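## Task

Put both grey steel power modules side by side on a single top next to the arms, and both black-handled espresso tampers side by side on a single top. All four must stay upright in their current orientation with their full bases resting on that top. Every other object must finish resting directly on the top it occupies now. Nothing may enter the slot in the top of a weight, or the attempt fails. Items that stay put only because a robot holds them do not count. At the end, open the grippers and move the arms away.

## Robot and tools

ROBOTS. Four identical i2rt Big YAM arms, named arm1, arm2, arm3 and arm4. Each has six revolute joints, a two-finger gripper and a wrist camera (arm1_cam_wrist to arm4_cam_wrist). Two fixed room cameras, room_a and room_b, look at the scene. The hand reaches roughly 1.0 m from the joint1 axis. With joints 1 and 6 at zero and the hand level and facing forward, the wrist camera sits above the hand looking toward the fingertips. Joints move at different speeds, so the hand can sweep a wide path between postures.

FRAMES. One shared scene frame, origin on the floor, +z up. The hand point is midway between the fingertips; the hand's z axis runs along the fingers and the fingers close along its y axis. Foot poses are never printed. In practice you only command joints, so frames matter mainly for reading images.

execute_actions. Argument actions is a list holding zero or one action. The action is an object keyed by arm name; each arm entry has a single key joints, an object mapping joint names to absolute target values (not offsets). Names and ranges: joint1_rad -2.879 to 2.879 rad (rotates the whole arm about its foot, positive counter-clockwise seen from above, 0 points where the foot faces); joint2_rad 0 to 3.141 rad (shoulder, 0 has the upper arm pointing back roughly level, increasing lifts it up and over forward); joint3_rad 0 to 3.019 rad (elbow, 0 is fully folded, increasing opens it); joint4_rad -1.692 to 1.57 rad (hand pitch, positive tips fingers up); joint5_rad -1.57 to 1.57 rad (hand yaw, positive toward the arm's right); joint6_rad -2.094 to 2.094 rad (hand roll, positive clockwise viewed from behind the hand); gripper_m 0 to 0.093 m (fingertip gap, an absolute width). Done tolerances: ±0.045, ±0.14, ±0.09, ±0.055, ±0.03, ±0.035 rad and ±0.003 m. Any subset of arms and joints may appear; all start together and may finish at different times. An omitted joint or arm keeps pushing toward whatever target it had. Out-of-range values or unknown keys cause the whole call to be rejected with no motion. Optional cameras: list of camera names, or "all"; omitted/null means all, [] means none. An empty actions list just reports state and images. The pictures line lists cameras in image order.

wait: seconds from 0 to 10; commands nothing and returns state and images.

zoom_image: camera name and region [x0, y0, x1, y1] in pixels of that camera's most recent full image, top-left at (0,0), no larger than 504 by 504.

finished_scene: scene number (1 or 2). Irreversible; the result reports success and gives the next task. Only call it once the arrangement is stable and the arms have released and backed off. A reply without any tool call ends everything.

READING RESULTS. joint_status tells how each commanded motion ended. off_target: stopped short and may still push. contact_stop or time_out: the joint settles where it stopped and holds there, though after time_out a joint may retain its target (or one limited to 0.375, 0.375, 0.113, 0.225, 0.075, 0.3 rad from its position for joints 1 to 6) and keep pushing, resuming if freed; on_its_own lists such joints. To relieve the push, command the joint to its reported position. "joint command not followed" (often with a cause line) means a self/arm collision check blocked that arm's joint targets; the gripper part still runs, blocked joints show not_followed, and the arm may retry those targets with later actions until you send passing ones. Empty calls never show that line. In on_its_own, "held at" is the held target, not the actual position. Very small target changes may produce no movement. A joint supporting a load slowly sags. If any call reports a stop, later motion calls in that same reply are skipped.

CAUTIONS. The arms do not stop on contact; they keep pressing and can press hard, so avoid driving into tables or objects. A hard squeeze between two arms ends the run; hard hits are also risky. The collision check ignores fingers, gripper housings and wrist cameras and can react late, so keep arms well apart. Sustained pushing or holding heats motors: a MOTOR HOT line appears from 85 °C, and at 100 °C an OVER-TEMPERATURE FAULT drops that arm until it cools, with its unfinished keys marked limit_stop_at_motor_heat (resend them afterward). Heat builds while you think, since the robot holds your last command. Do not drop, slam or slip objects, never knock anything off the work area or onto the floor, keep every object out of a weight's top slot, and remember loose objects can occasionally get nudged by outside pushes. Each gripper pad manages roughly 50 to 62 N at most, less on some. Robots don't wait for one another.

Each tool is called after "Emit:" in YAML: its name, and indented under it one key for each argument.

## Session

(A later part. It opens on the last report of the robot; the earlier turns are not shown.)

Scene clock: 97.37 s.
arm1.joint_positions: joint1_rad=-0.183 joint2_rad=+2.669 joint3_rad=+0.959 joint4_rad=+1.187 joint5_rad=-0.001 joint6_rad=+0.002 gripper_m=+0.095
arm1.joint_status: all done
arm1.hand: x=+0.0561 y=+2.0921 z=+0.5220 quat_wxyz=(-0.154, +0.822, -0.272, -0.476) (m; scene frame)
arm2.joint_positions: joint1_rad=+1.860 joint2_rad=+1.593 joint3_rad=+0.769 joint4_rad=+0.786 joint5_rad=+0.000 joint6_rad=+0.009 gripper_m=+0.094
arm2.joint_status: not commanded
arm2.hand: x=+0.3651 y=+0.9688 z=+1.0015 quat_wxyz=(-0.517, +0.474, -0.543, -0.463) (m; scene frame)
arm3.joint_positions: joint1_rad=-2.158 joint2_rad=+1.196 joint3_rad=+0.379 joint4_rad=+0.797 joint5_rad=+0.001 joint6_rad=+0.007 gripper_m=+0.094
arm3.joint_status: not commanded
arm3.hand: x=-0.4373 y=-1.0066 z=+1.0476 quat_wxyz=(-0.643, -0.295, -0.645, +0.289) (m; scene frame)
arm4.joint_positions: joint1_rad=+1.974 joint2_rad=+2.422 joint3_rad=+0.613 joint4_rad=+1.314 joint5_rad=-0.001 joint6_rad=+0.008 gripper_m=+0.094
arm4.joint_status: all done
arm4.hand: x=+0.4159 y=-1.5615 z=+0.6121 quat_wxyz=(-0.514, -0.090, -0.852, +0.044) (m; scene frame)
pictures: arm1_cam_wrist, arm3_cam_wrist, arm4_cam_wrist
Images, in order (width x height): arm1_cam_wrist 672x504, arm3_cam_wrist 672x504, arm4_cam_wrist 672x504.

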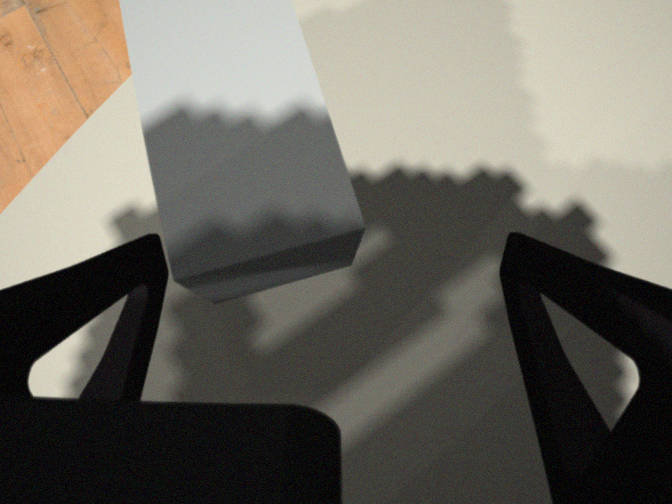

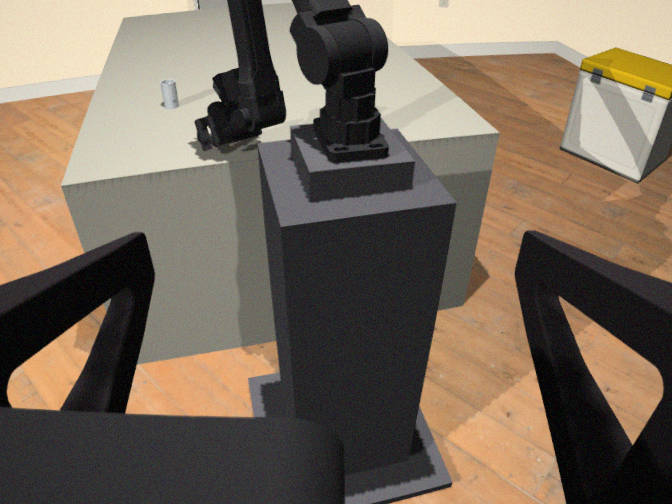

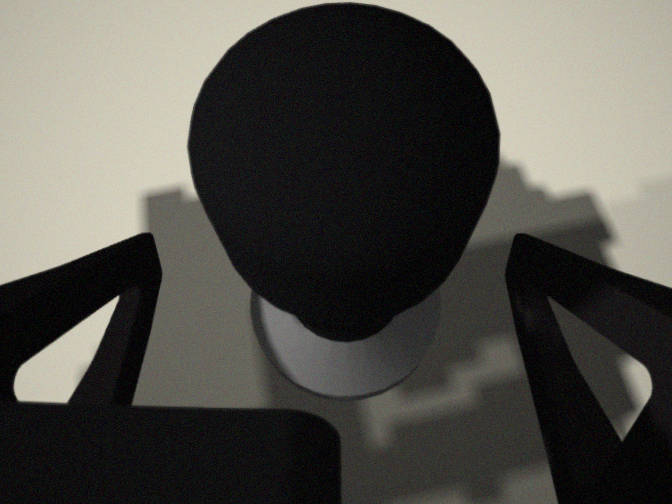

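Emit:
execute_actions:
  actions:
    - {"arm1":{"joints":{"joint2_rad":2.0,"joint3_rad":0.9}},"arm4":{"joints":{"joint2_rad":2.48,"joint3_rad":0.62}}}
  cameras: ["arm4_cam_wrist"]

Emit:
execute_actions:
  actions:
    - {"arm1":{"joints":{"joint1_rad":-0.135,"joint2_rad":2.31,"joint3_rad":1.45,"joint4_rad":-0.7,"joint6_rad":-0.2}},"arm4":{"joints":{"gripper_m":0}}}
  cameras: ["arm1_cam_wrist","arm4_cam_wrist"]

Scene clock: 109.53 s.
arm1.joint_positions: joint1_rad=-0.183 joint2_rad=+1.979 joint3_rad=+0.900 joint4_rad=+1.192 joint5_rad=-0.001 joint6_rad=+0.002 gripper_m=+0.095
arm1.joint_status: all done
arm1.hand: x=-0.0309 y=+2.1584 z=+0.9228 quat_wxyz=(-0.231, +0.632, -0.210, -0.709) (m; scene frame)
arm2.joint_positions: joint1_rad=+1.860 joint2_rad=+1.593 joint3_rad=+0.769 joint4_rad=+0.786 joint5_rad=+0.000 joint6_rad=+0.009 gripper_m=+0.094
arm2.joint_status: not commanded
arm2.hand: x=+0.3651 y=+0.9688 z=+1.0015 quat_wxyz=(-0.517, +0.474, -0.543, -0.463) (m; scene frame)
arm3.joint_positions: joint1_rad=-2.158 joint2_rad=+1.196 joint3_rad=+0.379 joint4_rad=+0.797 joint5_rad=+0.001 joint6_rad=+0.007 gripper_m=+0.094
arm3.joint_status: not commanded
arm3.hand: x=-0.4373 y=-1.0066 z=+1.0476 quat_wxyz=(-0.643, -0.295, -0.645, +0.289) (m; scene frame)
arm4.joint_positions: joint1_rad=+1.974 joint2_rad=+2.454 joint3_rad=+0.616 joint4_rad=+1.320 joint5_rad=-0.001 joint6_rad=+0.005 gripper_m=+0.094
arm4.joint_status: all done
arm4.hand: x=+0.4088 y=-1.5599 z=+0.5993 quat_wxyz=(-0.504, -0.090, -0.858, +0.043) (m; scene frame)
pictures: arm4_cam_wrist
Images, in order (width x height): arm4_cam_wrist 672x504.

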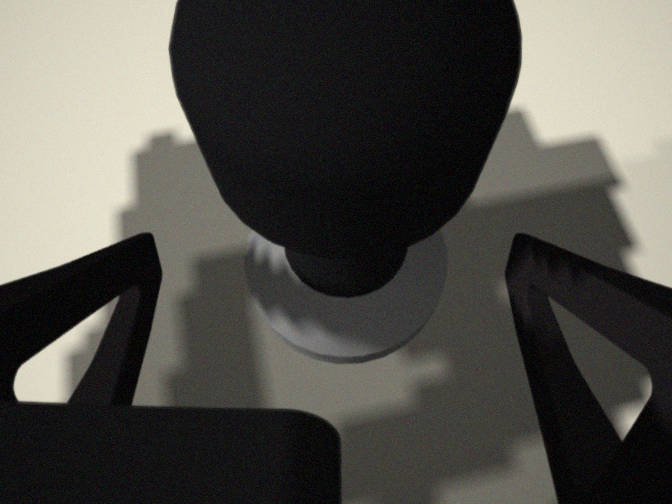

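Scene clock: 111.50 s.
arm1.joint_positions: joint1_rad=-0.133 joint2_rad=+2.301 joint3_rad=+1.435 joint4_rad=-0.686 joint5_rad=-0.001 joint6_rad=-0.192 gripper_m=+0.095
arm1.joint_status: all done
arm1.hand: x=+0.0179 y=+2.0847 z=+0.6114 quat_wxyz=(-0.001, +0.981, -0.196, -0.010) (m; scene frame)
arm2.joint_positions: joint1_rad=+1.860 joint2_rad=+1.593 joint3_rad=+0.769 joint4_rad=+0.786 joint5_rad=+0.000 joint6_rad=+0.009 gripper_m=+0.094
arm2.joint_status: not commanded
arm2.hand: x=+0.3651 y=+0.9688 z=+1.0015 quat_wxyz=(-0.517, +0.474, -0.543, -0.463) (m; scene frame)
arm3.joint_positions: joint1_rad=-2.158 joint2_rad=+1.196 joint3_rad=+0.379 joint4_rad=+0.797 joint5_rad=+0.001 joint6_rad=+0.007 gripper_m=+0.094
arm3.joint_status: not commanded
arm3.hand: x=-0.4373 y=-1.0066 z=+1.0476 quat_wxyz=(-0.643, -0.295, -0.645, +0.289) (m; scene frame)
arm4.joint_positions: joint1_rad=+1.973 joint2_rad=+2.454 joint3_rad=+0.616 joint4_rad=+1.320 joint5_rad=+0.002 joint6_rad=+0.005 gripper_m=+0.050
arm4.joint_status: gripper_m off_target (ended at +0.050, target +0.000)
arm4.hand: x=+0.4086 y=-1.5607 z=+0.5991 quat_wxyz=(-0.504, -0.091, -0.858, +0.045) (m; scene frame)
pictures: arm1_cam_wrist, arm4_cam_wrist
Images, in order (width x height): arm1_cam_wrist 672x504, arm4_cam_wrist 672x504.

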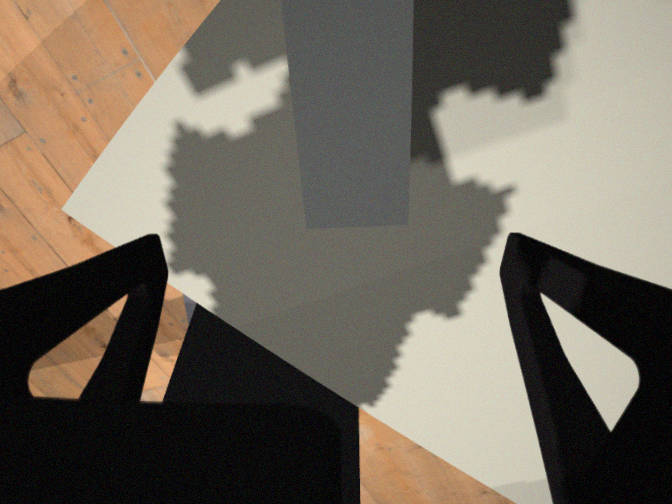

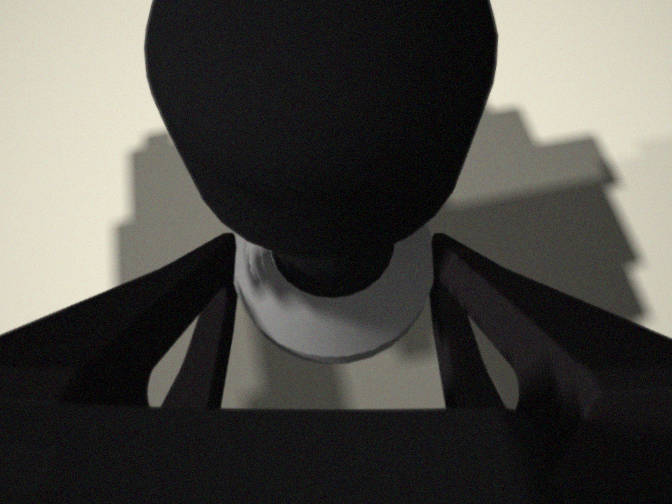

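Emit:
execute_actions:
  actions:
    - {"arm1":{"joints":{"joint1_rad":-0.15,"joint2_rad":2.48,"joint3_rad":1.43,"joint4_rad":-0.5}},"arm4":{"joints":{"joint2_rad":2.1,"joint4_rad":1.1}}}
  cameras: ["arm1_cam_wrist"]

Emit:
execute_actions:
  actions:
    - {"arm4":{"joints":{"joint1_rad":-1.826,"joint2_rad":1.22,"joint3_rad":0.73,"joint4_rad":-0.03}}}
  cameras: ["arm3_cam_wrist","arm4_cam_wrist","room_b"]

Scene clock: 119.53 s.
arm1.joint_positions: joint1_rad=-0.143 joint2_rad=+2.468 joint3_rad=+1.428 joint4_rad=-0.513 joint5_rad=+0.003 joint6_rad=-0.195 gripper_m=+0.095
arm1.joint_status: all done
arm1.hand: x=+0.0372 y=+2.0793 z=+0.5196 quat_wxyz=(-0.003, +0.980, -0.199, -0.009) (m; scene frame)
arm2.joint_positions: joint1_rad=+1.860 joint2_rad=+1.593 joint3_rad=+0.769 joint4_rad=+0.786 joint5_rad=+0.000 joint6_rad=+0.009 gripper_m=+0.094
arm2.joint_status: not commanded
arm2.hand: x=+0.3651 y=+0.9688 z=+1.0015 quat_wxyz=(-0.517, +0.474, -0.543, -0.463) (m; scene frame)
arm3.joint_positions: joint1_rad=-2.158 joint2_rad=+1.196 joint3_rad=+0.379 joint4_rad=+0.797 joint5_rad=+0.001 joint6_rad=+0.007 gripper_m=+0.094
arm3.joint_status: not commanded
arm3.hand: x=-0.4373 y=-1.0066 z=+1.0476 quat_wxyz=(-0.643, -0.295, -0.645, +0.289) (m; scene frame)
arm4.joint_positions: joint1_rad=+1.973 joint2_rad=+2.098 joint3_rad=+0.613 joint4_rad=+1.105 joint5_rad=+0.002 joint6_rad=+0.005 gripper_m=+0.050
arm4.joint_status: all done
arm4.hand: x=+0.4683 y=-1.5742 z=+0.7233 quat_wxyz=(-0.562, -0.087, -0.821, +0.051) (m; scene frame)
pictures: arm1_cam_wrist
Images, in order (width x height): arm1_cam_wrist 672x504.

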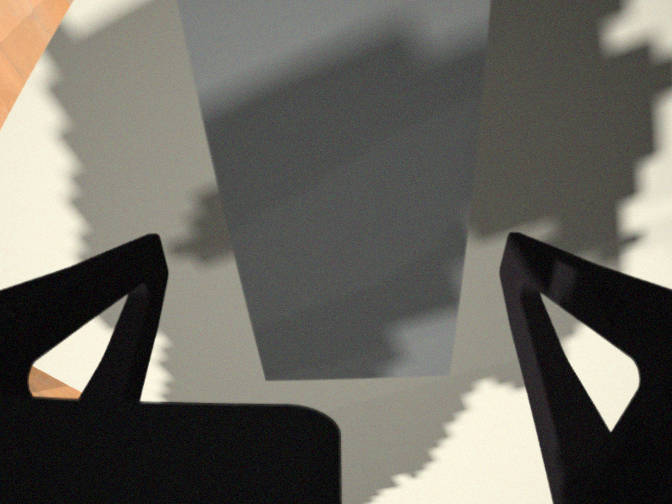

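Scene clock: 122.50 s.
arm1.joint_positions: joint1_rad=-0.143 joint2_rad=+2.468 joint3_rad=+1.428 joint4_rad=-0.513 joint5_rad=+0.003 joint6_rad=-0.195 gripper_m=+0.095
arm1.joint_status: not commanded
arm1.hand: x=+0.0372 y=+2.0793 z=+0.5196 quat_wxyz=(-0.003, +0.980, -0.199, -0.009) (m; scene frame)
arm2.joint_positions: joint1_rad=+1.860 joint2_rad=+1.593 joint3_rad=+0.769 joint4_rad=+0.786 joint5_rad=+0.000 joint6_rad=+0.009 gripper_m=+0.094
arm2.joint_status: not commanded
arm2.hand: x=+0.3651 y=+0.9688 z=+1.0015 quat_wxyz=(-0.517, +0.474, -0.543, -0.463) (m; scene frame)
arm3.joint_positions: joint1_rad=-2.158 joint2_rad=+1.196 joint3_rad=+0.379 joint4_rad=+0.797 joint5_rad=+0.001 joint6_rad=+0.007 gripper_m=+0.094
arm3.joint_status: not commanded
arm3.hand: x=-0.4373 y=-1.0066 z=+1.0476 quat_wxyz=(-0.643, -0.295, -0.645, +0.289) (m; scene frame)
arm4.joint_positions: joint1_rad=-1.826 joint2_rad=+1.248 joint3_rad=+0.713 joint4_rad=-0.024 joint5_rad=+0.002 joint6_rad=+0.005 gripper_m=+0.050
arm4.joint_status: all done
arm4.hand: x=-0.3851 y=-1.0901 z=+0.9541 quat_wxyz=(+0.207, -0.796, +0.362, +0.439) (m; scene frame)
pictures: arm3_cam_wrist, arm4_cam_wrist, room_b
Images, in order (width x height): arm3_cam_wrist 672x504, arm4_cam_wrist 672x504, room_b 672x504.

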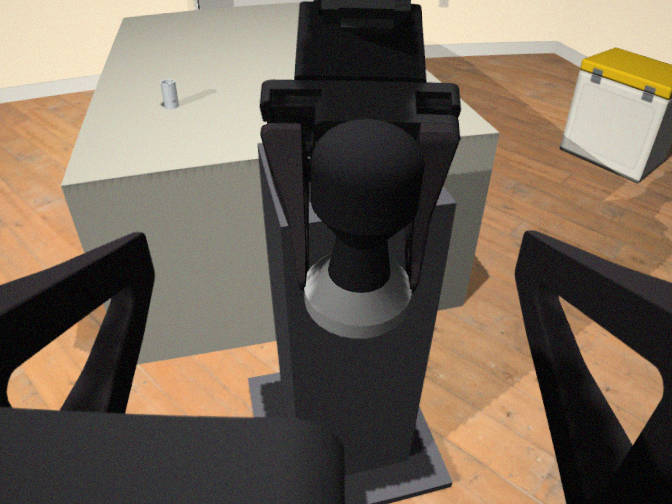

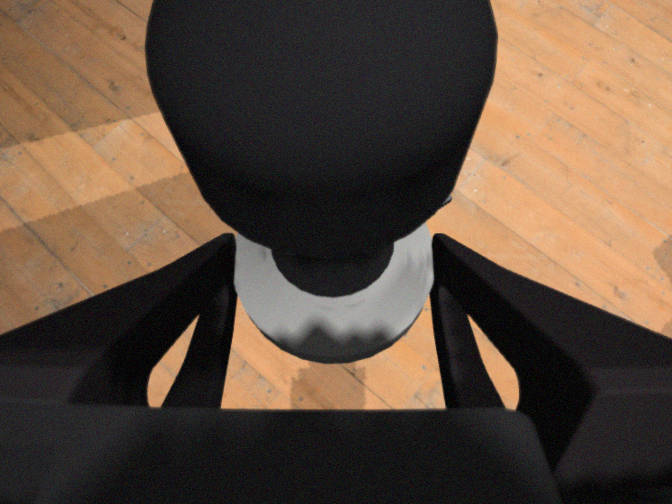

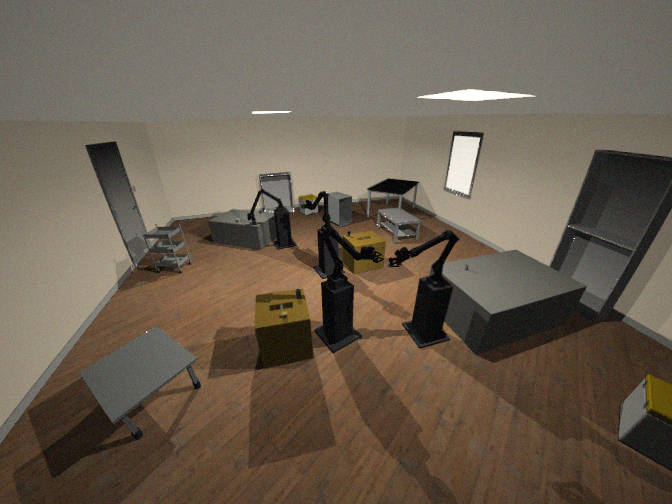

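Emit:
execute_actions:
  actions:
    - {"arm1":{"joints":{"gripper_m":0}},"arm3":{"joints":{"joint1_rad":-2.19,"joint2_rad":1.43,"joint3_rad":0.74,"joint4_rad":0.53}},"arm4":{"joints":{"joint4_rad":0.03}}}
  cameras: []

Emit:
execute_actions:
  actions:
    - {"arm1":{"joints":{"joint2_rad":1.8}}}
  cameras: ["arm1_cam_wrist","arm3_cam_wrist","arm4_cam_wrist","room_b"]

Emit:
zoom_image:
  camera: "room_b"
  region: [340,220,440,295]

Scene clock: 140.70 s.
arm1.joint_positions: joint1_rad=-0.143 joint2_rad=+2.468 joint3_rad=+1.428 joint4_rad=-0.513 joint5_rad=+0.003 joint6_rad=-0.195 gripper_m=+0.039
arm1.joint_status: gripper_m off_target (ended at +0.039, target +0.000)
arm1.hand: x=+0.0371 y=+2.0795 z=+0.5196 quat_wxyz=(-0.003, +0.980, -0.199, -0.009) (m; scene frame)
arm2.joint_positions: joint1_rad=+1.860 joint2_rad=+1.593 joint3_rad=+0.769 joint4_rad=+0.786 joint5_rad=+0.000 joint6_rad=+0.009 gripper_m=+0.094
arm2.joint_status: not commanded
arm2.hand: x=+0.3651 y=+0.9688 z=+1.0015 quat_wxyz=(-0.517, +0.474, -0.543, -0.463) (m; scene frame)
arm3.joint_positions: joint1_rad=-2.181 joint2_rad=+1.435 joint3_rad=+0.707 joint4_rad=+0.543 joint5_rad=+0.001 joint6_rad=+0.007 gripper_m=+0.094
arm3.joint_status: all done
arm3.hand: x=-0.3739 y=-1.0985 z=+1.0395 quat_wxyz=(-0.584, -0.327, -0.692, +0.271) (m; scene frame)
arm4.joint_positions: joint1_rad=-1.826 joint2_rad=+1.248 joint3_rad=+0.713 joint4_rad=-0.015 joint5_rad=+0.002 joint6_rad=+0.005 gripper_m=+0.050
arm4.joint_status: all done
arm4.hand: x=-0.3859 y=-1.0892 z=+0.9560 quat_wxyz=(+0.208, -0.794, +0.361, +0.443) (m; scene frame)
pictures: none
No camera images: the call's "cameras" was empty. Leave "cameras" out to get every camera's image.

Scene clock: 142.37 s.
arm1.joint_positions: joint1_rad=-0.143 joint2_rad=+1.791 joint3_rad=+1.421 joint4_rad=-0.510 joint5_rad=+0.003 joint6_rad=-0.195 gripper_m=+0.039
arm1.joint_status: all done
arm1.hand: x=-0.0656 y=+2.1512 z=+0.9384 quat_wxyz=(-0.130, +0.922, -0.189, -0.313) (m; scene frame)
arm2.joint_positions: joint1_rad=+1.860 joint2_rad=+1.593 joint3_rad=+0.769 joint4_rad=+0.786 joint5_rad=+0.000 joint6_rad=+0.009 gripper_m=+0.094
arm2.joint_status: not commanded
arm2.hand: x=+0.3651 y=+0.9688 z=+1.0015 quat_wxyz=(-0.517, +0.474, -0.543, -0.463) (m; scene frame)
arm3.joint_positions: joint1_rad=-2.181 joint2_rad=+1.435 joint3_rad=+0.707 joint4_rad=+0.543 joint5_rad=+0.001 joint6_rad=+0.007 gripper_m=+0.094
arm3.joint_status: not commanded
arm3.hand: x=-0.3739 y=-1.0985 z=+1.0395 quat_wxyz=(-0.584, -0.327, -0.692, +0.271) (m; scene frame)
arm4.joint_positions: joint1_rad=-1.826 joint2_rad=+1.248 joint3_rad=+0.713 joint4_rad=-0.015 joint5_rad=+0.002 joint6_rad=+0.005 gripper_m=+0.050
arm4.joint_status: not commanded
arm4.hand: x=-0.3859 y=-1.0892 z=+0.9560 quat_wxyz=(+0.208, -0.794, +0.361, +0.443) (m; scene frame)
pictures: arm1_cam_wrist, arm3_cam_wrist, arm4_cam_wrist, room_b
Images, in order (width x height): arm1_cam_wrist 672x504, arm3_cam_wrist 672x504, arm4_cam_wrist 672x504, room_b 672x504.

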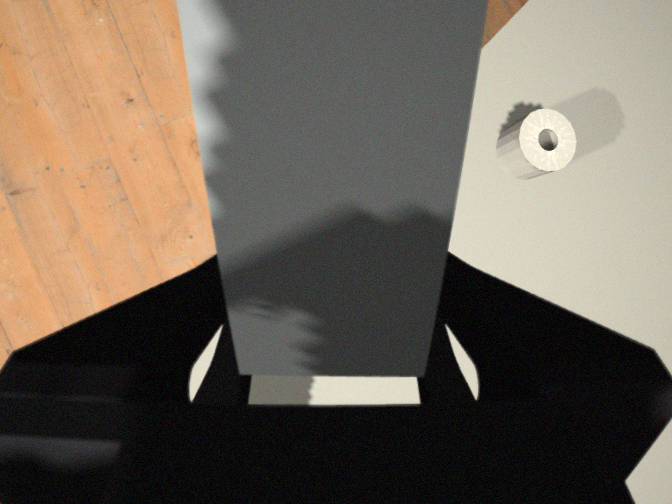

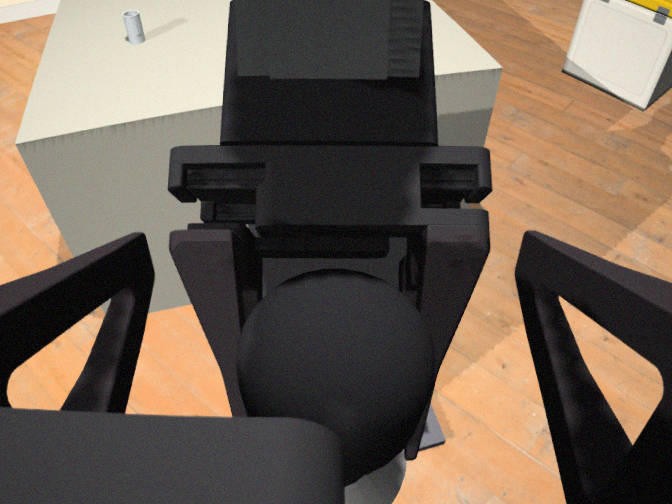

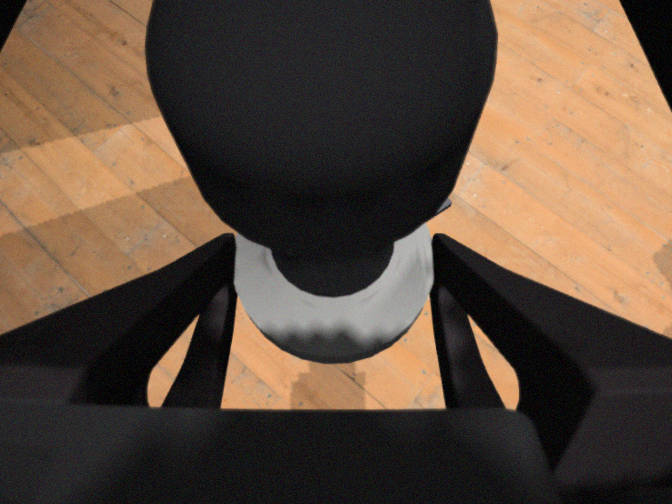

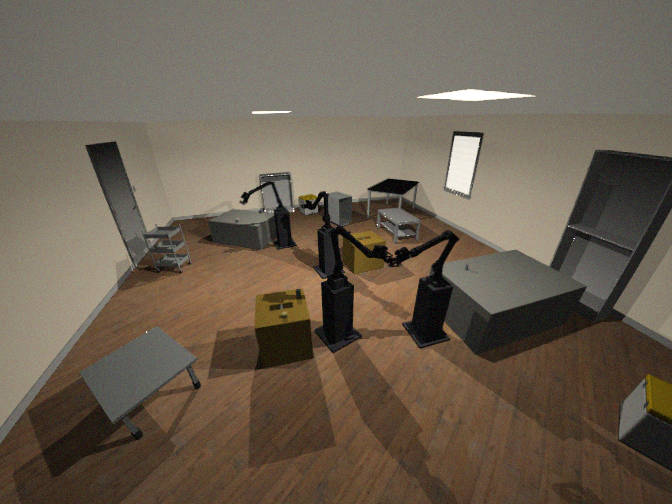

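Region (340, 220, 440, 295) of room_b's 672x504 image, scaled by 5.040, with more detail than that image has; it fills the top 378 rows of this view, and the rest is white.

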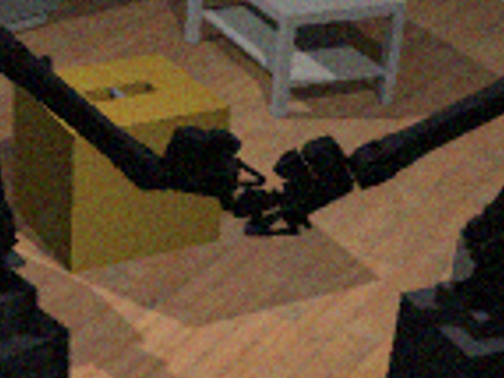

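Emit:
execute_actions:
  actions:
    - {"arm1":{"joints":{"joint1_rad":1.895,"joint2_rad":1.93,"joint3_rad":1.13,"joint4_rad":0.86,"joint6_rad":0}},"arm3":{"joints":{"joint4_rad":0.41}}}
  cameras: ["arm2_cam_wrist","arm3_cam_wrist","arm4_cam_wrist"]

Scene clock: 153.53 s.
arm1.joint_positions: joint1_rad=+1.900 joint2_rad=+1.962 joint3_rad=+1.118 joint4_rad=+0.824 joint5_rad=-0.002 joint6_rad=-0.008 gripper_m=+0.039
arm1.joint_status: all done
arm1.hand: x=+0.4097 y=+1.0432 z=+0.9474 quat_wxyz=(+0.462, +0.531, +0.475, -0.527) (m; scene frame)
arm2.joint_positions: joint1_rad=+1.860 joint2_rad=+1.593 joint3_rad=+0.769 joint4_rad=+0.786 joint5_rad=+0.000 joint6_rad=+0.009 gripper_m=+0.094
arm2.joint_status: not commanded
arm2.hand: x=+0.3651 y=+0.9688 z=+1.0015 quat_wxyz=(-0.517, +0.474, -0.543, -0.463) (m; scene frame)
arm3.joint_positions: joint1_rad=-2.181 joint2_rad=+1.435 joint3_rad=+0.707 joint4_rad=+0.423 joint5_rad=+0.001 joint6_rad=+0.007 gripper_m=+0.094
arm3.joint_status: all done
arm3.hand: x=-0.3783 y=-1.0933 z=+1.0108 quat_wxyz=(-0.541, -0.343, -0.726, +0.251) (m; scene frame)
arm4.joint_positions: joint1_rad=-1.826 joint2_rad=+1.248 joint3_rad=+0.713 joint4_rad=-0.015 joint5_rad=+0.002 joint6_rad=+0.005 gripper_m=+0.050
arm4.joint_status: not commanded
arm4.hand: x=-0.3859 y=-1.0892 z=+0.9560 quat_wxyz=(+0.208, -0.794, +0.361, +0.443) (m; scene frame)
pictures: arm2_cam_wrist, arm3_cam_wrist, arm4_cam_wrist
Images, in order (width x height): arm2_cam_wrist 672x504, arm3_cam_wrist 672x504, arm4_cam_wrist 672x504.

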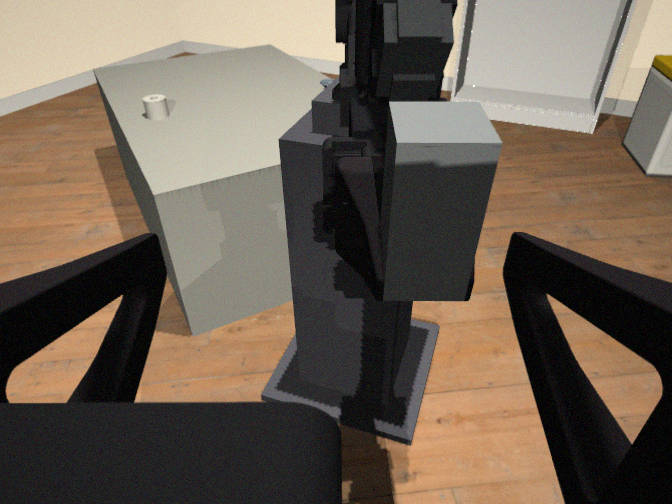

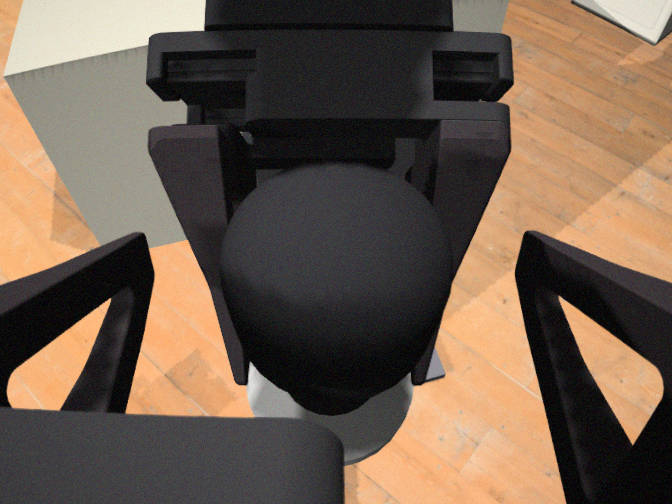

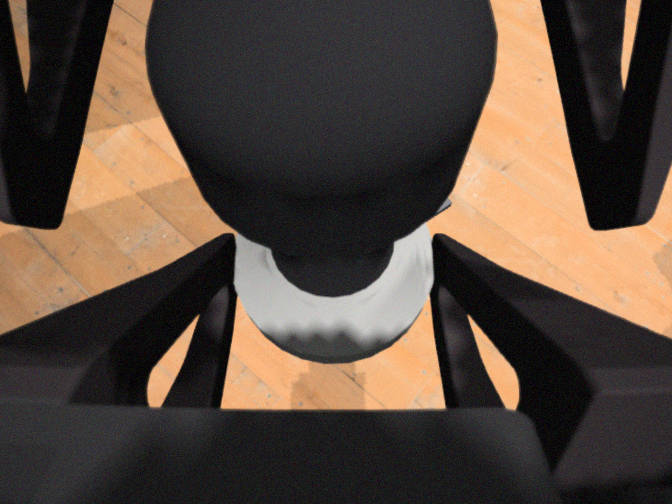

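Emit:
execute_actions:
  actions:
    - {"arm1":{"joints":{"joint1_rad":1.87}},"arm2":{"joints":{"joint1_rad":1.83}},"arm3":{"joints":{"gripper_m":0}}}
  cameras: []

Emit:
execute_actions:
  actions:
    - {"arm2":{"joints":{"joint2_rad":1.68,"joint3_rad":1.15,"joint4_rad":0.29}}}
  cameras: ["arm1_cam_wrist","arm2_cam_wrist","arm3_cam_wrist"]

Scene clock: 159.63 s.
arm1.joint_positions: joint1_rad=+1.871 joint2_rad=+1.962 joint3_rad=+1.118 joint4_rad=+0.824 joint5_rad=-0.002 joint6_rad=-0.008 gripper_m=+0.039
arm1.joint_status: all done
arm1.hand: x=+0.3885 y=+1.0461 z=+0.9475 quat_wxyz=(+0.455, +0.538, +0.467, -0.534) (m; scene frame)
arm2.joint_positions: joint1_rad=+1.842 joint2_rad=+1.593 joint3_rad=+0.769 joint4_rad=+0.786 joint5_rad=+0.000 joint6_rad=+0.009 gripper_m=+0.094
arm2.joint_status: all done
arm2.hand: x=+0.3759 y=+0.9673 z=+1.0015 quat_wxyz=(-0.521, +0.469, -0.547, -0.459) (m; scene frame)
arm3.joint_positions: joint1_rad=-2.181 joint2_rad=+1.435 joint3_rad=+0.707 joint4_rad=+0.422 joint5_rad=+0.001 joint6_rad=+0.007 gripper_m=+0.044
arm3.joint_status: gripper_m off_target (ended at +0.044, target +0.000)
arm3.hand: x=-0.3783 y=-1.0932 z=+1.0107 quat_wxyz=(-0.541, -0.343, -0.726, +0.251) (m; scene frame)
arm4.joint_positions: joint1_rad=-1.826 joint2_rad=+1.248 joint3_rad=+0.713 joint4_rad=-0.014 joint5_rad=+0.002 joint6_rad=+0.005 gripper_m=+0.050
arm4.joint_status: not commanded
arm4.hand: x=-0.3859 y=-1.0892 z=+0.9561 quat_wxyz=(+0.208, -0.794, +0.361, +0.443) (m; scene frame)
pictures: none
No camera images: the call's "cameras" was empty. Leave "cameras" out to get every camera's image.

Scene clock: 160.83 s.
arm1.joint_positions: joint1_rad=+1.871 joint2_rad=+1.962 joint3_rad=+1.118 joint4_rad=+0.824 joint5_rad=-0.002 joint6_rad=-0.008 gripper_m=+0.039
arm1.joint_status: not commanded
arm1.hand: x=+0.3885 y=+1.0461 z=+0.9475 quat_wxyz=(+0.455, +0.538, +0.467, -0.534) (m; scene frame)
arm2.joint_positions: joint1_rad=+1.842 joint2_rad=+1.685 joint3_rad=+1.104 joint4_rad=+0.297 joint5_rad=+0.000 joint6_rad=+0.009 gripper_m=+0.094
arm2.joint_status: all done
arm2.hand: x=+0.3877 y=+1.0507 z=+1.0035 quat_wxyz=(-0.450, +0.521, -0.607, -0.397) (m; scene frame)
arm3.joint_positions: joint1_rad=-2.181 joint2_rad=+1.435 joint3_rad=+0.707 joint4_rad=+0.422 joint5_rad=+0.001 joint6_rad=+0.007 gripper_m=+0.044
arm3.joint_status: not commanded
arm3.hand: x=-0.3783 y=-1.0932 z=+1.0107 quat_wxyz=(-0.541, -0.343, -0.726, +0.251) (m; scene frame)
arm4.joint_positions: joint1_rad=-1.826 joint2_rad=+1.248 joint3_rad=+0.713 joint4_rad=-0.014 joint5_rad=+0.002 joint6_rad=+0.005 gripper_m=+0.050
arm4.joint_status: not commanded
arm4.hand: x=-0.3859 y=-1.0892 z=+0.9561 quat_wxyz=(+0.208, -0.794, +0.361, +0.443) (m; scene frame)
pictures: arm1_cam_wrist, arm2_cam_wrist, arm3_cam_wrist
Images, in order (width x height): arm1_cam_wrist 672x504, arm2_cam_wrist 672x504, arm3_cam_wrist 672x504.

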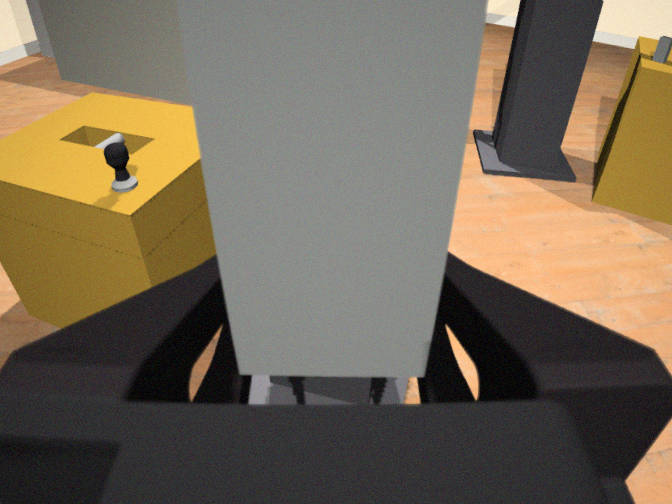

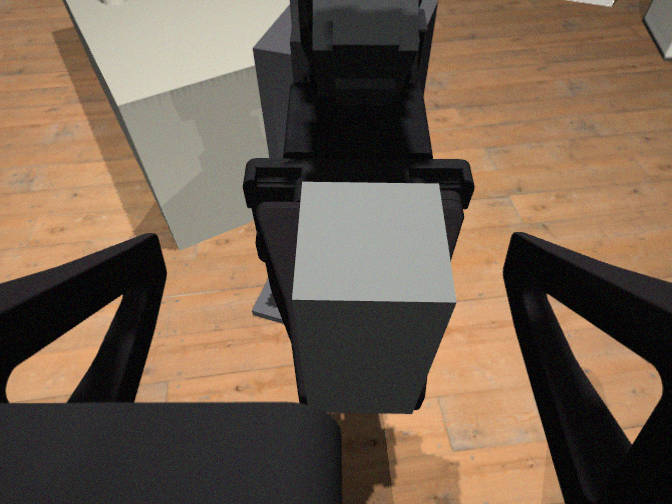

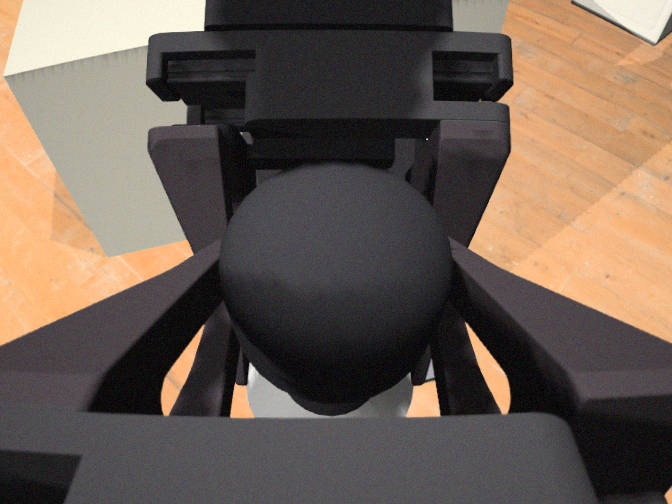

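Emit:
execute_actions:
  actions:
    - {"arm2":{"joints":{"joint1_rad":1.818,"joint2_rad":1.735,"joint3_rad":1.18}},"arm4":{"joints":{"gripper_m":0.093}}}
  cameras: []

Emit:
execute_actions:
  actions:
    - {"arm4":{"joints":{"joint3_rad":0.4,"joint2_rad":1.0}}}
  cameras: ["arm2_cam_wrist","arm3_cam_wrist"]

Scene clock: 167.20 s.
arm1.joint_positions: joint1_rad=+1.871 joint2_rad=+1.962 joint3_rad=+1.118 joint4_rad=+0.824 joint5_rad=-0.002 joint6_rad=-0.008 gripper_m=+0.039
arm1.joint_status: not commanded
arm1.hand: x=+0.3885 y=+1.0461 z=+0.9475 quat_wxyz=(+0.455, +0.538, +0.467, -0.534) (m; scene frame)
arm2.joint_positions: joint1_rad=+1.831 joint2_rad=+1.739 joint3_rad=+1.121 joint4_rad=+0.295 joint5_rad=+0.000 joint6_rad=+0.009 gripper_m=+0.094
arm2.joint_status: all done
arm2.hand: x=+0.3965 y=+1.0586 z=+0.9762 quat_wxyz=(-0.440, +0.525, -0.619, -0.384) (m; scene frame)
arm3.joint_positions: joint1_rad=-2.181 joint2_rad=+1.437 joint3_rad=+0.707 joint4_rad=+0.406 joint5_rad=+0.001 joint6_rad=+0.007 gripper_m=+0.044
arm3.joint_status: not commanded
arm3.hand: x=-0.3790 y=-1.0924 z=+1.0059 quat_wxyz=(-0.534, -0.345, -0.731, +0.248) (m; scene frame)
arm4.joint_positions: joint1_rad=-1.826 joint2_rad=+1.229 joint3_rad=+0.713 joint4_rad=+0.006 joint5_rad=+0.002 joint6_rad=+0.005 gripper_m=+0.093
arm4.joint_status: all done
arm4.hand: x=-0.3868 y=-1.0884 z=+0.9699 quat_wxyz=(+0.215, -0.785, +0.357, +0.459) (m; scene frame)
pictures: none
No camera images: the call's "cameras" was empty. Leave "cameras" out to get every camera's image.

Scene clock: 168.43 s.
arm1.joint_positions: joint1_rad=+1.871 joint2_rad=+1.962 joint3_rad=+1.118 joint4_rad=+0.824 joint5_rad=-0.002 joint6_rad=-0.008 gripper_m=+0.039
arm1.joint_status: not commanded
arm1.hand: x=+0.3885 y=+1.0461 z=+0.9475 quat_wxyz=(+0.455, +0.538, +0.467, -0.534) (m; scene frame)
arm2.joint_positions: joint1_rad=+1.831 joint2_rad=+1.739 joint3_rad=+1.121 joint4_rad=+0.295 joint5_rad=+0.000 joint6_rad=+0.009 gripper_m=+0.094
arm2.joint_status: not commanded
arm2.hand: x=+0.3965 y=+1.0586 z=+0.9762 quat_wxyz=(-0.440, +0.525, -0.619, -0.384) (m; scene frame)
arm3.joint_positions: joint1_rad=-2.181 joint2_rad=+1.437 joint3_rad=+0.707 joint4_rad=+0.406 joint5_rad=+0.001 joint6_rad=+0.007 gripper_m=+0.044
arm3.joint_status: not commanded
arm3.hand: x=-0.3790 y=-1.0924 z=+1.0059 quat_wxyz=(-0.534, -0.345, -0.731, +0.248) (m; scene frame)
arm4.joint_positions: joint1_rad=-1.826 joint2_rad=+0.995 joint3_rad=+0.397 joint4_rad=+0.011 joint5_rad=+0.002 joint6_rad=+0.005 gripper_m=+0.093
arm4.joint_status: all done
arm4.hand: x=-0.3122 y=-1.1730 z=+0.9017 quat_wxyz=(+0.201, -0.802, +0.365, +0.428) (m; scene frame)
pictures: arm2_cam_wrist, arm3_cam_wrist
Images, in order (width x height): arm2_cam_wrist 672x504, arm3_cam_wrist 672x504.

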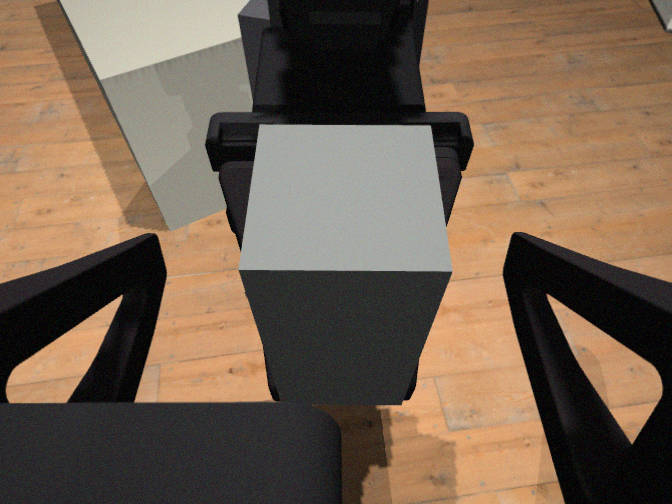

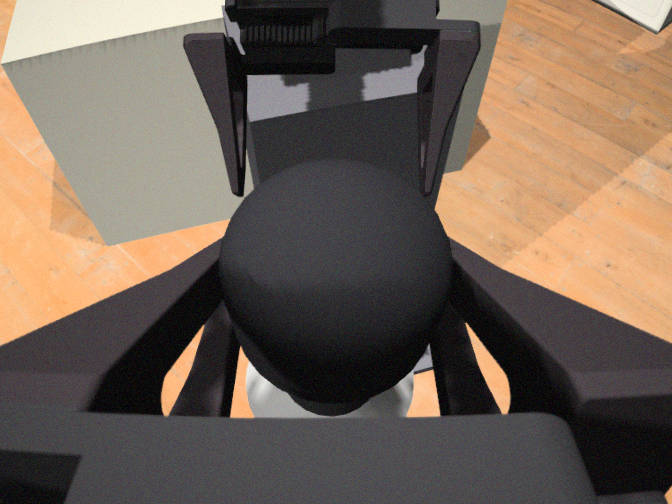

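Emit:
execute_actions:
  actions:
    - {"arm2":{"joints":{"joint4_rad":0.36}},"arm3":{"joints":{"joint1_rad":0.98,"joint2_rad":1.9,"joint3_rad":1.42,"joint4_rad":0.2}}}
  cameras: ["arm3_cam_wrist"]

Emit:
execute_actions:
  actions:
    - {"arm2":{"joints":{"gripper_m":0}},"arm3":{"joints":{"joint2_rad":2.34,"joint4_rad":0.65}}}
  cameras: ["arm3_cam_wrist","room_a"]

Emit:
zoom_image:
  camera: "room_a"
  region: [380,190,540,310]

Scene clock: 181.40 s.
arm1.joint_positions: joint1_rad=+1.871 joint2_rad=+1.962 joint3_rad=+1.118 joint4_rad=+0.824 joint5_rad=-0.002 joint6_rad=-0.008 gripper_m=+0.039
arm1.joint_status: not commanded
arm1.hand: x=+0.3885 y=+1.0461 z=+0.9475 quat_wxyz=(+0.455, +0.538, +0.467, -0.534) (m; scene frame)
arm2.joint_positions: joint1_rad=+1.831 joint2_rad=+1.739 joint3_rad=+1.121 joint4_rad=+0.339 joint5_rad=+0.000 joint6_rad=+0.009 gripper_m=+0.094
arm2.joint_status: all done
arm2.hand: x=+0.3970 y=+1.0617 z=+0.9866 quat_wxyz=(-0.454, +0.517, -0.609, -0.396) (m; scene frame)
arm3.joint_positions: joint1_rad=+0.987 joint2_rad=+1.943 joint3_rad=+1.401 joint4_rad=+0.198 joint5_rad=-0.003 joint6_rad=+0.005 gripper_m=+0.044
arm3.joint_status: all done
arm3.hand: x=-1.2530 y=-0.0797 z=+0.9860 quat_wxyz=(-0.232, +0.748, -0.339, -0.521) (m; scene frame)
arm4.joint_positions: joint1_rad=-1.826 joint2_rad=+0.995 joint3_rad=+0.397 joint4_rad=+0.011 joint5_rad=+0.002 joint6_rad=+0.005 gripper_m=+0.093
arm4.joint_status: not commanded
arm4.hand: x=-0.3122 y=-1.1730 z=+0.9017 quat_wxyz=(+0.201, -0.802, +0.365, +0.428) (m; scene frame)
pictures: arm3_cam_wrist
Images, in order (width x height): arm3_cam_wrist 672x504.

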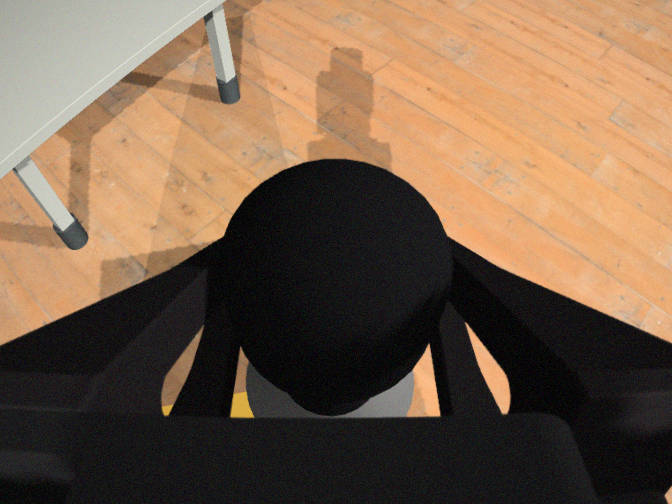

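Scene clock: 182.93 s.
arm1.joint_positions: joint1_rad=+1.870 joint2_rad=+1.962 joint3_rad=+1.118 joint4_rad=+0.825 joint5_rad=-0.001 joint6_rad=-0.005 gripper_m=+0.039
arm1.joint_status: not commanded
arm1.hand: x=+0.3876 y=+1.0463 z=+0.9477 quat_wxyz=(+0.455, +0.539, +0.466, -0.534) (m; scene frame)
arm2.joint_positions: joint1_rad=+1.830 joint2_rad=+1.739 joint3_rad=+1.121 joint4_rad=+0.340 joint5_rad=+0.003 joint6_rad=+0.009 gripper_m=+0.039
arm2.joint_status: gripper_m off_target (ended at +0.039, target +0.000)
arm2.hand: x=+0.3983 y=+1.0616 z=+0.9870 quat_wxyz=(-0.455, +0.515, -0.609, -0.395) (m; scene frame)
arm3.joint_positions: joint1_rad=+0.987 joint2_rad=+2.384 joint3_rad=+1.374 joint4_rad=+0.612 joint5_rad=-0.003 joint6_rad=+0.005 gripper_m=+0.044
arm3.joint_status: all done
arm3.hand: x=-1.2455 y=-0.0881 z=+0.7305 quat_wxyz=(-0.223, +0.762, -0.345, -0.501) (m; scene frame)
arm4.joint_positions: joint1_rad=-1.826 joint2_rad=+0.995 joint3_rad=+0.397 joint4_rad=+0.011 joint5_rad=+0.002 joint6_rad=+0.005 gripper_m=+0.093
arm4.joint_status: not commanded
arm4.hand: x=-0.3122 y=-1.1730 z=+0.9017 quat_wxyz=(+0.201, -0.802, +0.365, +0.428) (m; scene frame)
pictures: arm3_cam_wrist, room_a
Images, in order (width x height): arm3_cam_wrist 672x504, room_a 672x504.

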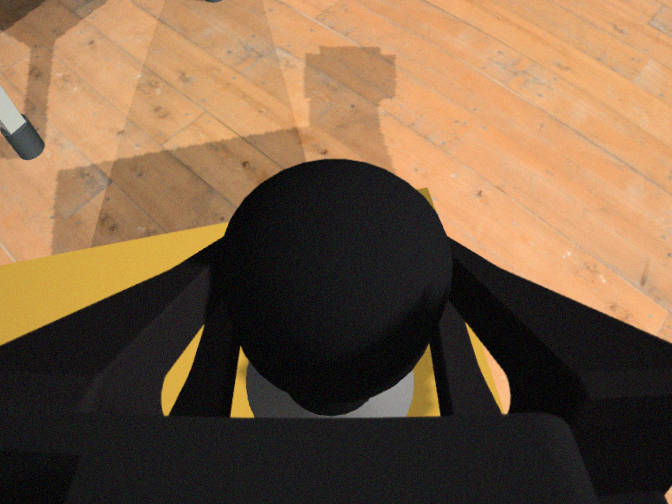

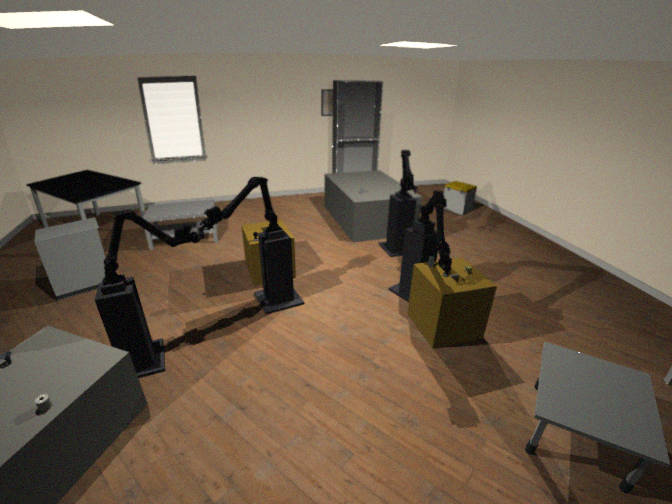

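Region (380, 190, 540, 310) of room_a's 672x504 image, scaled by 3.150, with more detail than that image has; it fills the top 378 rows of this view, and the rest is white.

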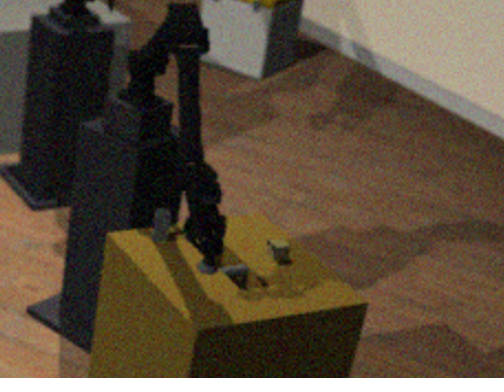

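Emit:
execute_actions:
  actions:
    - {"arm1":{"joints":{"gripper_m":0.093}},"arm3":{"joints":{"joint2_rad":2.51,"joint3_rad":1.53,"joint4_rad":0.755}}}
  cameras: []

Emit:
execute_actions:
  actions:
    - {"arm1":{"joints":{"joint2_rad":1.75,"joint3_rad":0.75}}}
  cameras: []

Emit:
execute_actions:
  actions:
    - {"arm2":{"joints":{"joint1_rad":-1.95}}}
  cameras: ["arm3_cam_wrist","room_b","arm2_cam_wrist"]

Emit:
zoom_image:
  camera: "room_b"
  region: [240,250,350,335]

Scene clock: 191.90 s.
arm1.joint_positions: joint1_rad=+1.870 joint2_rad=+1.947 joint3_rad=+1.118 joint4_rad=+0.838 joint5_rad=-0.001 joint6_rad=-0.005 gripper_m=+0.093
arm1.joint_status: all done
arm1.hand: x=+0.3878 y=+1.0469 z=+0.9616 quat_wxyz=(+0.461, +0.532, +0.459, -0.542) (m; scene frame)
arm2.joint_positions: joint1_rad=+1.830 joint2_rad=+1.743 joint3_rad=+1.121 joint4_rad=+0.340 joint5_rad=+0.003 joint6_rad=+0.009 gripper_m=+0.039
arm2.joint_status: not commanded
arm2.hand: x=+0.3984 y=+1.0619 z=+0.9841 quat_wxyz=(-0.454, +0.516, -0.610, -0.394) (m; scene frame)
arm3.joint_positions: joint1_rad=+0.987 joint2_rad=+2.541 joint3_rad=+1.499 joint4_rad=+0.719 joint5_rad=-0.003 joint6_rad=+0.005 gripper_m=+0.044
arm3.joint_status: all done
arm3.hand: x=-1.2619 y=-0.0696 z=+0.6882 quat_wxyz=(-0.236, +0.743, -0.336, -0.529) (m; scene frame)
arm4.joint_positions: joint1_rad=-1.826 joint2_rad=+0.995 joint3_rad=+0.397 joint4_rad=+0.011 joint5_rad=+0.002 joint6_rad=+0.005 gripper_m=+0.093
arm4.joint_status: not commanded
arm4.hand: x=-0.3122 y=-1.1730 z=+0.9017 quat_wxyz=(+0.201, -0.802, +0.365, +0.428) (m; scene frame)
pictures: none
No camera images: the call's "cameras" was empty. Leave "cameras" out to get every camera's image.

Scene clock: 193.13 s.
arm1.joint_positions: joint1_rad=+1.870 joint2_rad=+1.733 joint3_rad=+0.746 joint4_rad=+0.845 joint5_rad=-0.001 joint6_rad=-0.005 gripper_m=+0.093
arm1.joint_status: all done
arm1.hand: x=+0.4067 y=+1.1694 z=+0.9227 quat_wxyz=(+0.426, +0.571, +0.493, -0.500) (m; scene frame)
arm2.joint_positions: joint1_rad=+1.830 joint2_rad=+1.743 joint3_rad=+1.121 joint4_rad=+0.340 joint5_rad=+0.003 joint6_rad=+0.009 gripper_m=+0.039
arm2.joint_status: not commanded
arm2.hand: x=+0.3984 y=+1.0619 z=+0.9841 quat_wxyz=(-0.454, +0.516, -0.610, -0.394) (m; scene frame)
arm3.joint_positions: joint1_rad=+0.987 joint2_rad=+2.541 joint3_rad=+1.499 joint4_rad=+0.719 joint5_rad=-0.003 joint6_rad=+0.005 gripper_m=+0.044
arm3.joint_status: not commanded
arm3.hand: x=-1.2619 y=-0.0696 z=+0.6882 quat_wxyz=(-0.236, +0.743, -0.336, -0.529) (m; scene frame)
arm4.joint_positions: joint1_rad=-1.826 joint2_rad=+0.995 joint3_rad=+0.397 joint4_rad=+0.011 joint5_rad=+0.002 joint6_rad=+0.005 gripper_m=+0.093
arm4.joint_status: not commanded
arm4.hand: x=-0.3122 y=-1.1730 z=+0.9017 quat_wxyz=(+0.201, -0.802, +0.365, +0.428) (m; scene frame)
pictures: none
No camera images: the call's "cameras" was empty. Leave "cameras" out to get every camera's image.

Scene clock: 196.07 s.
arm1.joint_positions: joint1_rad=+1.870 joint2_rad=+1.733 joint3_rad=+0.746 joint4_rad=+0.845 joint5_rad=-0.001 joint6_rad=-0.005 gripper_m=+0.093
arm1.joint_status: not commanded
arm1.hand: x=+0.4067 y=+1.1694 z=+0.9227 quat_wxyz=(+0.426, +0.571, +0.493, -0.500) (m; scene frame)
arm2.joint_positions: joint1_rad=-1.958 joint2_rad=+1.756 joint3_rad=+1.121 joint4_rad=+0.340 joint5_rad=+0.002 joint6_rad=+0.009 gripper_m=+0.039
arm2.joint_status: all done
arm2.hand: x=-0.2128 y=-0.1184 z=+0.9765 quat_wxyz=(-0.225, -0.745, -0.299, +0.552) (m; scene frame)
arm3.joint_positions: joint1_rad=+0.987 joint2_rad=+2.541 joint3_rad=+1.499 joint4_rad=+0.719 joint5_rad=-0.003 joint6_rad=+0.005 gripper_m=+0.044
arm3.joint_status: not commanded
arm3.hand: x=-1.2619 y=-0.0696 z=+0.6882 quat_wxyz=(-0.236, +0.743, -0.336, -0.529) (m; scene frame)
arm4.joint_positions: joint1_rad=-1.826 joint2_rad=+0.995 joint3_rad=+0.397 joint4_rad=+0.011 joint5_rad=+0.002 joint6_rad=+0.005 gripper_m=+0.093
arm4.joint_status: not commanded
arm4.hand: x=-0.3122 y=-1.1730 z=+0.9017 quat_wxyz=(+0.201, -0.802, +0.365, +0.428) (m; scene frame)
pictures: arm2_cam_wrist, arm3_cam_wrist, room_b
Images, in order (width x height): arm2_cam_wrist 672x504, arm3_cam_wrist 672x504, room_b 672x504.

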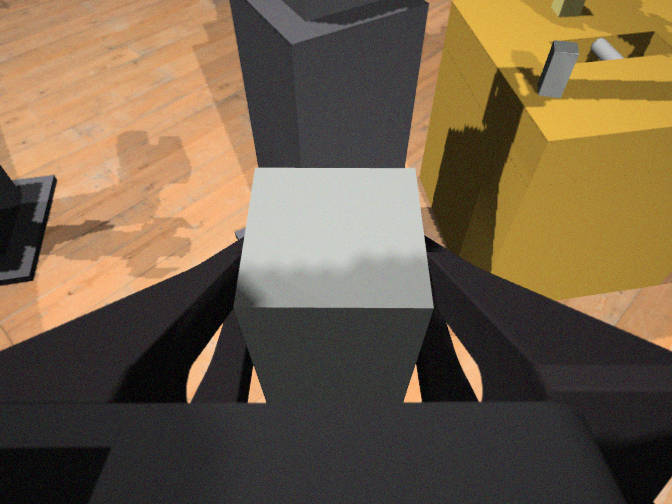

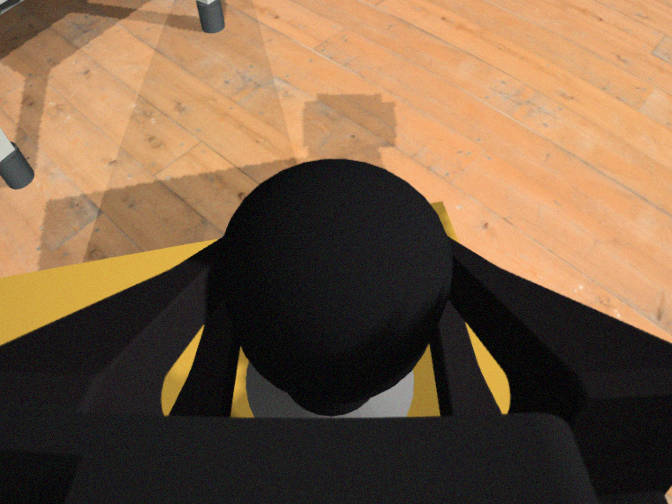

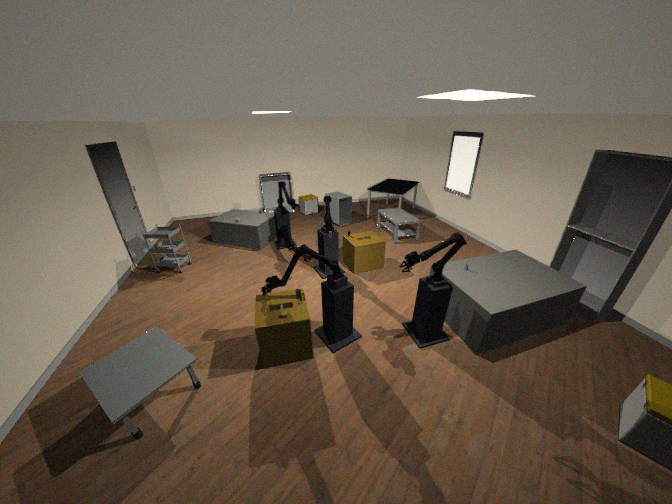

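Region (240, 250, 350, 335) of room_b's 672x504 image, scaled by 4.582, with more detail than that image has; it fills the top 389 rows of this view, and the rest is white.

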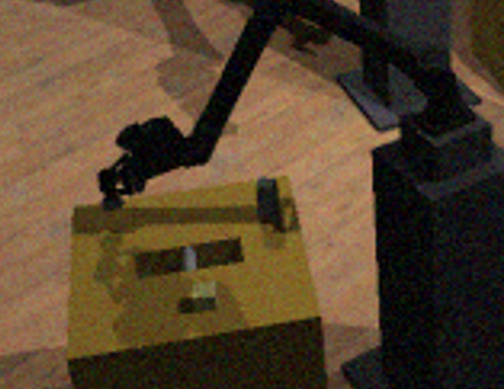

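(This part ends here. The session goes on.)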